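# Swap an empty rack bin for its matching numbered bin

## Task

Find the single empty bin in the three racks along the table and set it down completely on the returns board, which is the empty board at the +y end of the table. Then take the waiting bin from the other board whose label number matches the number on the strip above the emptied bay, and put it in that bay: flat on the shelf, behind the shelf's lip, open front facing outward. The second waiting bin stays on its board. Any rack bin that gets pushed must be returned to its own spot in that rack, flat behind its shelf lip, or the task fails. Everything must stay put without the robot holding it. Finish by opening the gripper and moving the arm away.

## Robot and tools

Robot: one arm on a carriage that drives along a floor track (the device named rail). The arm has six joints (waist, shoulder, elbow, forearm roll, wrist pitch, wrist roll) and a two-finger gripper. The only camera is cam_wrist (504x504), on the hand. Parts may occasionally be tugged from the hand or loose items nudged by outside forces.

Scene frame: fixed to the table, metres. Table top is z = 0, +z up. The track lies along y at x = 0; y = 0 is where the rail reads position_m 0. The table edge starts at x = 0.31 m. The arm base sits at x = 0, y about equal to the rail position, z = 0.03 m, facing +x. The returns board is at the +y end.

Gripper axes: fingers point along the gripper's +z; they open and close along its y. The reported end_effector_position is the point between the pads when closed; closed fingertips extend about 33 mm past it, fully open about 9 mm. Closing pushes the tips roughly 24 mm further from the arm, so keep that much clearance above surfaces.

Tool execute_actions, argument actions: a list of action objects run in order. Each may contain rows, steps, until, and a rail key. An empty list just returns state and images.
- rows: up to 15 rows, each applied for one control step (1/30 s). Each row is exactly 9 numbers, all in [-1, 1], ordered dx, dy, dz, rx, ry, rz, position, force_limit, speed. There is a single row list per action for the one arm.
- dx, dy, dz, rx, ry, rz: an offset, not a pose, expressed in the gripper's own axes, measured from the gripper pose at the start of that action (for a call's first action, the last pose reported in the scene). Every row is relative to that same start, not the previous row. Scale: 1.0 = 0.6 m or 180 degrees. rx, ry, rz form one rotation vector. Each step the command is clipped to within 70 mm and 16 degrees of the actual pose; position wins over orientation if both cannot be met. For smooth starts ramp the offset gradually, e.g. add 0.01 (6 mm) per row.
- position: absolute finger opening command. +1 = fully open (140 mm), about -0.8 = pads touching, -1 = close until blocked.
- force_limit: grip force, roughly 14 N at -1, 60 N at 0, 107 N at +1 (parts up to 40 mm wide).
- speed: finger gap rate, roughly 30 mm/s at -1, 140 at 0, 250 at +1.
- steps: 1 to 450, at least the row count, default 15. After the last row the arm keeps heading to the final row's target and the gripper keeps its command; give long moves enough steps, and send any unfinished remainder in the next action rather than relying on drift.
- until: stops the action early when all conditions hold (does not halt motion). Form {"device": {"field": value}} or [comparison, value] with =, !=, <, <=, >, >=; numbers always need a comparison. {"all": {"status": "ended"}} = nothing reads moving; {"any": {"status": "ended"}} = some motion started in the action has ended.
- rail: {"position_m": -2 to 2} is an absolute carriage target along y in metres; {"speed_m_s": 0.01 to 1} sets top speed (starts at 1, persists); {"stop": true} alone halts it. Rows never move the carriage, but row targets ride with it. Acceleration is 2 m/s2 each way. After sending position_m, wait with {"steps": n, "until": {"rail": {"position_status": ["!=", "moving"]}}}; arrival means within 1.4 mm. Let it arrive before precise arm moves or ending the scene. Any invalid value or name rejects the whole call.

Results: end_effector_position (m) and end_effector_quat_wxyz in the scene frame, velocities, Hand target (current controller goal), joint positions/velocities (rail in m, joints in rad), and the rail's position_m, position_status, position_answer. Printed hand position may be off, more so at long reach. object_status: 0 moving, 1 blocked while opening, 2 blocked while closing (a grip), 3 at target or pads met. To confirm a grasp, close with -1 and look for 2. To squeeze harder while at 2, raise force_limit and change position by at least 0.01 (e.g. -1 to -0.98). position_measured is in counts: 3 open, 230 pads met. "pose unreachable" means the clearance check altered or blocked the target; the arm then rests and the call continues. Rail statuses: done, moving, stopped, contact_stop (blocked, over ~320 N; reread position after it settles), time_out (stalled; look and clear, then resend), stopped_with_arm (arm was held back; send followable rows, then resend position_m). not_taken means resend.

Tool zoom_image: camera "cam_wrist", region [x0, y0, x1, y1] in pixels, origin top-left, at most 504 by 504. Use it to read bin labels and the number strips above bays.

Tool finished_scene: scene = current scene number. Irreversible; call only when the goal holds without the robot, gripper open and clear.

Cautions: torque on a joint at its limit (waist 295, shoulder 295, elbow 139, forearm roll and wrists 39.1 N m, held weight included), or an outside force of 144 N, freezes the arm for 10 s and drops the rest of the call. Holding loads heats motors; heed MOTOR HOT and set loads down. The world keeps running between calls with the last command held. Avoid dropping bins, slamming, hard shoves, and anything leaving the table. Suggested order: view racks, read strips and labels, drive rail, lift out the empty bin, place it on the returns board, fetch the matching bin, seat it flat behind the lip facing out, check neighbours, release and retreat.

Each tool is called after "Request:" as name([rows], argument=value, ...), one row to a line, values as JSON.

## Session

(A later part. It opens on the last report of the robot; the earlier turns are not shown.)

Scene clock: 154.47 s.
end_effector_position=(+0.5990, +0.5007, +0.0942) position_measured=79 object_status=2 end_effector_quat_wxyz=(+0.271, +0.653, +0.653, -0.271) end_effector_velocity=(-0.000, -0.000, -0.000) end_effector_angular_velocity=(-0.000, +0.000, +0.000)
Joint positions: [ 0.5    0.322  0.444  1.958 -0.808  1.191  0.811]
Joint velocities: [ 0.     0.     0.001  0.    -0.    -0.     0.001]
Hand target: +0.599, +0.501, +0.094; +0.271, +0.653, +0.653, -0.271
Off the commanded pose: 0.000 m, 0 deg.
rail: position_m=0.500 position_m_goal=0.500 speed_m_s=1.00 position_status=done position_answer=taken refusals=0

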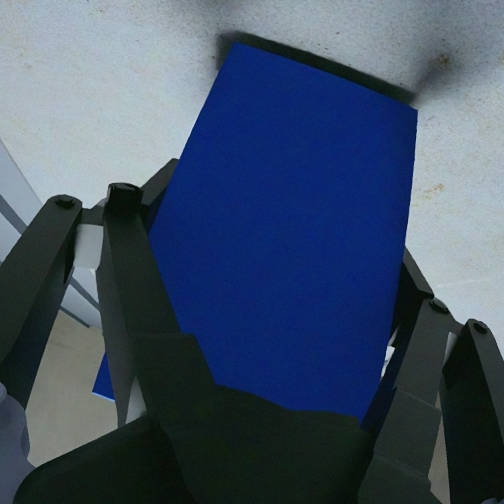

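Request:
execute_actions([
  {"rows":[[0,0,0,0,0,0,-0.98,-0.6,-0.4],[0.004,0,0.004,0,0,0,-0.98,-0.6,-0.4],[0.008,0,0.008,0,0,0,-0.98,-0.6,-0.4],[0.013,0,0.013,0,0,0,-0.98,-0.6,-0.4]],"steps":16},
  {"rows":[[0,0,0,0,0,0,1,0,-0.5]],"steps":16},
  {"rows":[[-0.03,0,-0.03,0,0,0,1,0,0],[-0.1,0,-0.1,0,0,0,1,0,0]],"steps":16},
  {"rows":[[0,0,0,0,0.5,0,1,0,0]],"steps":52},
])

Scene clock: 160.87 s.
end_effector_position=(+0.5992, +0.5005, +0.1682) position_measured=3 object_status=3 end_effector_quat_wxyz=(-0.270, +0.654, +0.653, +0.270) end_effector_velocity=(-0.000, -0.000, -0.000) end_effector_angular_velocity=(+0.000, +0.000, -0.000)
Joint positions: [ 0.5   -0.426  0.354  1.917  0.722  1.335 -0.772]
Joint velocities: [ 0. -0.  0. -0.  0.  0. -0.]
Hand target: +0.599, +0.500, +0.168; -0.270, +0.654, +0.653, +0.270
Off the commanded pose: 0.000 m, 0 deg.
rail: position_m=0.500 position_m_goal=0.500 speed_m_s=1.00 position_status=done position_answer=taken refusals=0

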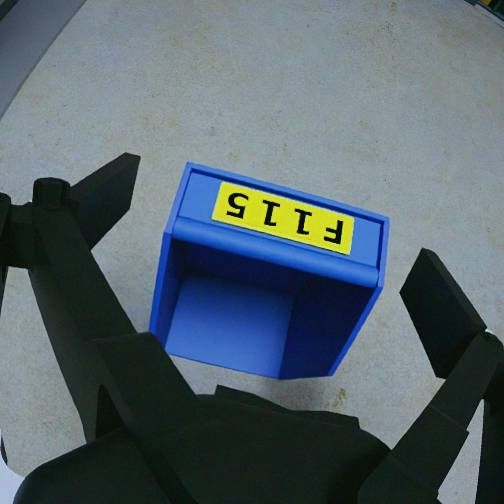

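Request:
execute_actions([
  {"rows":[[-0.03,0,0.01,0,0,0,1,0,0],[-0.11,0,0.074,0,0,0,1,0,0]],"steps":20},
  {"rows":[[0,0,0,0,0,0,-1,0.4,-0.4]],"steps":20},
  {"rows":[[0.01,0,-0.01,0,0,0,-1,0.4,-0.4],[0.03,0,-0.03,0,0,0,-1,0.4,-0.4],[0.06,0,-0.06,0,0,0,-1,0.4,-0.4],[0.17,-0.05,-0.17,0,0,0,-1,0.4,-0.4]],"steps":22},
  {"rows":[[0,0,0,0,-0.02,0,-1,0.4,-0.4],[0,0,0,0,-0.05,0,-1,0.4,-0.4],[0,0,0,0,-0.5,0,-1,0.4,-0.4]],"steps":52},
])

Scene clock: 169.03 s.
end_effector_position=(+0.5691, +0.4854, +0.2342) position_measured=79 object_status=2 end_effector_quat_wxyz=(+0.271, +0.653, +0.653, -0.271) end_effector_velocity=(+0.000, +0.000, -0.000) end_effector_angular_velocity=(-0.000, +0.000, +0.000)
Joint positions: [ 0.5    0.313  0.241  1.929 -0.761  1.351  0.635]
Joint velocities: [ 0.  0.  0. -0. -0.  0.  0.]
Hand target: +0.569, +0.486, +0.234; +0.271, +0.653, +0.653, -0.271
Off the commanded pose: 0.000 m, 0 deg.
rail: position_m=0.500 position_m_goal=0.500 speed_m_s=1.00 position_status=done position_answer=taken refusals=0

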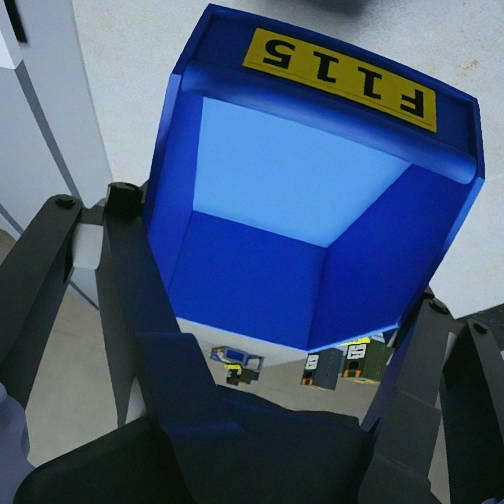

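Request:
execute_actions([
  {"rail":{"position_m":2},"steps":100,"until":{"rail":{"position_status":["!=","moving"]}}},
  {"rows":[[0.01,0.004,-0.01,0,0,0,-1,0.4,-0.4],[0.03,0.012,-0.03,0,0,0,-1,0.4,-0.4],[0.06,0.025,-0.06,0,0,0,-1,0.4,-0.4],[0.371,0.15,-0.371,0,0,0,-1,0.4,-0.4]],"steps":40},
  {"rows":[[0.01,0,0.01,0,0,0,-1,0.4,-0.4],[0.03,0,0.03,0,0,0,-1,0.4,-0.4],[0.06,0,0.06,0,0,0,-1,0.4,-0.4],[0.18,0,0.18,0,0,0,-1,0.4,-0.4]],"steps":26},
])

Scene clock: 177.27 s.
end_effector_position=(+0.6589, +2.3002, +0.0809) position_measured=79 object_status=2 end_effector_quat_wxyz=(+0.270, +0.653, +0.653, -0.271) end_effector_velocity=(+0.000, +0.000, -0.000) end_effector_angular_velocity=(-0.000, +0.000, +0.000)
Joint positions: [ 2.     0.642  0.708  1.511 -0.605  1.482  0.875]
Joint velocities: [ 0. -0.  0. -0. -0. -0.  0.]
Hand target: +0.659, +2.300, +0.081; +0.270, +0.653, +0.653, -0.271
Off the commanded pose: 0.000 m, 0 deg.
rail: position_m=2.000 position_m_goal=2.000 speed_m_s=1.00 position_status=done position_answer=taken refusals=0

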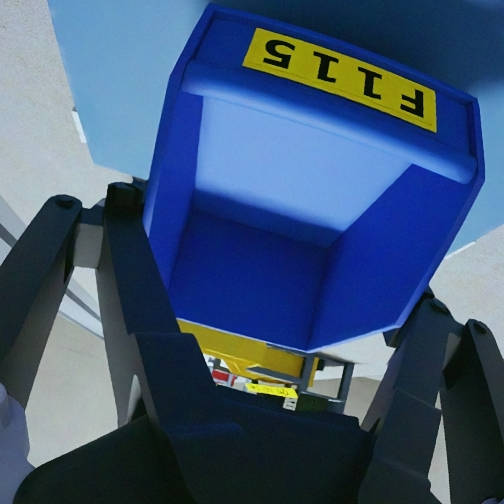

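Request:
execute_actions([
  {"rows":[[0.01,0,-0.005,0,0,0,-0.98,-0.6,-0.4],[0.02,0,-0.005,0,0,0,-0.98,-0.6,-0.4],[0.03,0,-0.002,0,0,0,-0.98,-0.6,-0.4],[0.041,0,0.006,0,0,0,-0.98,-0.6,-0.4]],"steps":18},
])

Scene clock: 180.27 s.
end_effector_position=(+0.6589, +2.3150, +0.0609) position_measured=79 object_status=2 end_effector_quat_wxyz=(+0.270, +0.653, +0.653, -0.271) end_effector_velocity=(-0.000, +0.000, -0.000) end_effector_angular_velocity=(-0.000, +0.000, +0.000)
Joint positions: [ 2.     0.656  0.74   1.495 -0.598  1.475  0.893]
Joint velocities: [ 0.  0.  0. -0.  0. -0.  0.]
Hand target: +0.659, +2.315, +0.061; +0.270, +0.653, +0.653, -0.271
Off the commanded pose: 0.000 m, 0 deg.
rail: position_m=2.000 position_m_goal=2.000 speed_m_s=1.00 position_status=done position_answer=taken refusals=0

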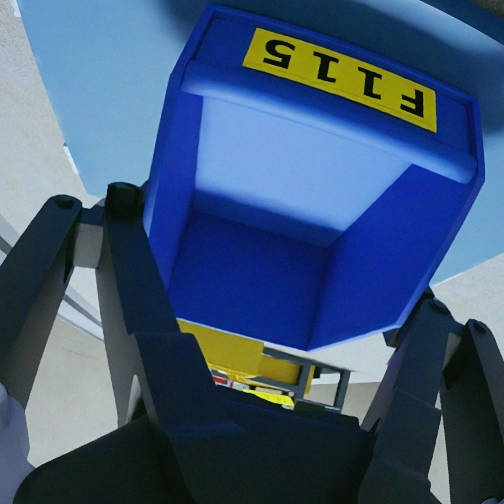

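Request:
execute_actions([
  {"rows":[[0.004,0,0.004,0,0,0,-0.98,-0.6,-0.4],[0.008,0,0.008,0,0,0,-0.98,-0.6,-0.4],[0.012,0,0.012,0,0,0,-0.98,-0.6,-0.4]],"steps":14},
  {"rows":[[0,0,0,0,0,0,1,0,-0.5]],"steps":16},
  {"rows":[[-0.03,0,-0.03,0,0,0,1,0,0],[-0.08,0,-0.08,0,0.03,0,1,0,0],[-0.28,0,-0.28,0,0.25,0,1,0,0]],"steps":36},
])

Scene clock: 184.83 s.
end_effector_position=(+0.6592, +2.3156, +0.2887) position_measured=3 object_status=3 end_effector_quat_wxyz=(-0.000, +0.707, +0.707, -0.000) end_effector_velocity=(+0.000, -0.000, +0.000) end_effector_angular_velocity=(+0.000, -0.000, -0.000)
Joint positions: [ 2.     0.399  0.315  1.529 -0.     1.298  0.4  ]
Joint velocities: [ 0. -0.  0. -0.  0.  0. -0.]
Hand target: +0.659, +2.316, +0.289; -0.000, +0.707, +0.707, -0.000
Off the commanded pose: 0.000 m, 0 deg.
rail: position_m=2.000 position_m_goal=2.000 speed_m_s=1.00 position_status=done position_answer=taken refusals=0

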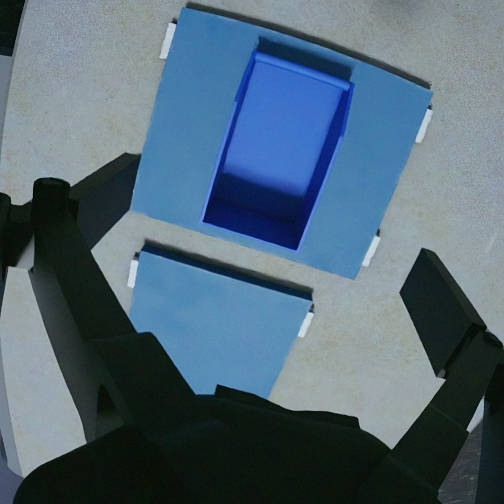

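Request:
finished_scene(scene=2)

The scene is finished: the task was done.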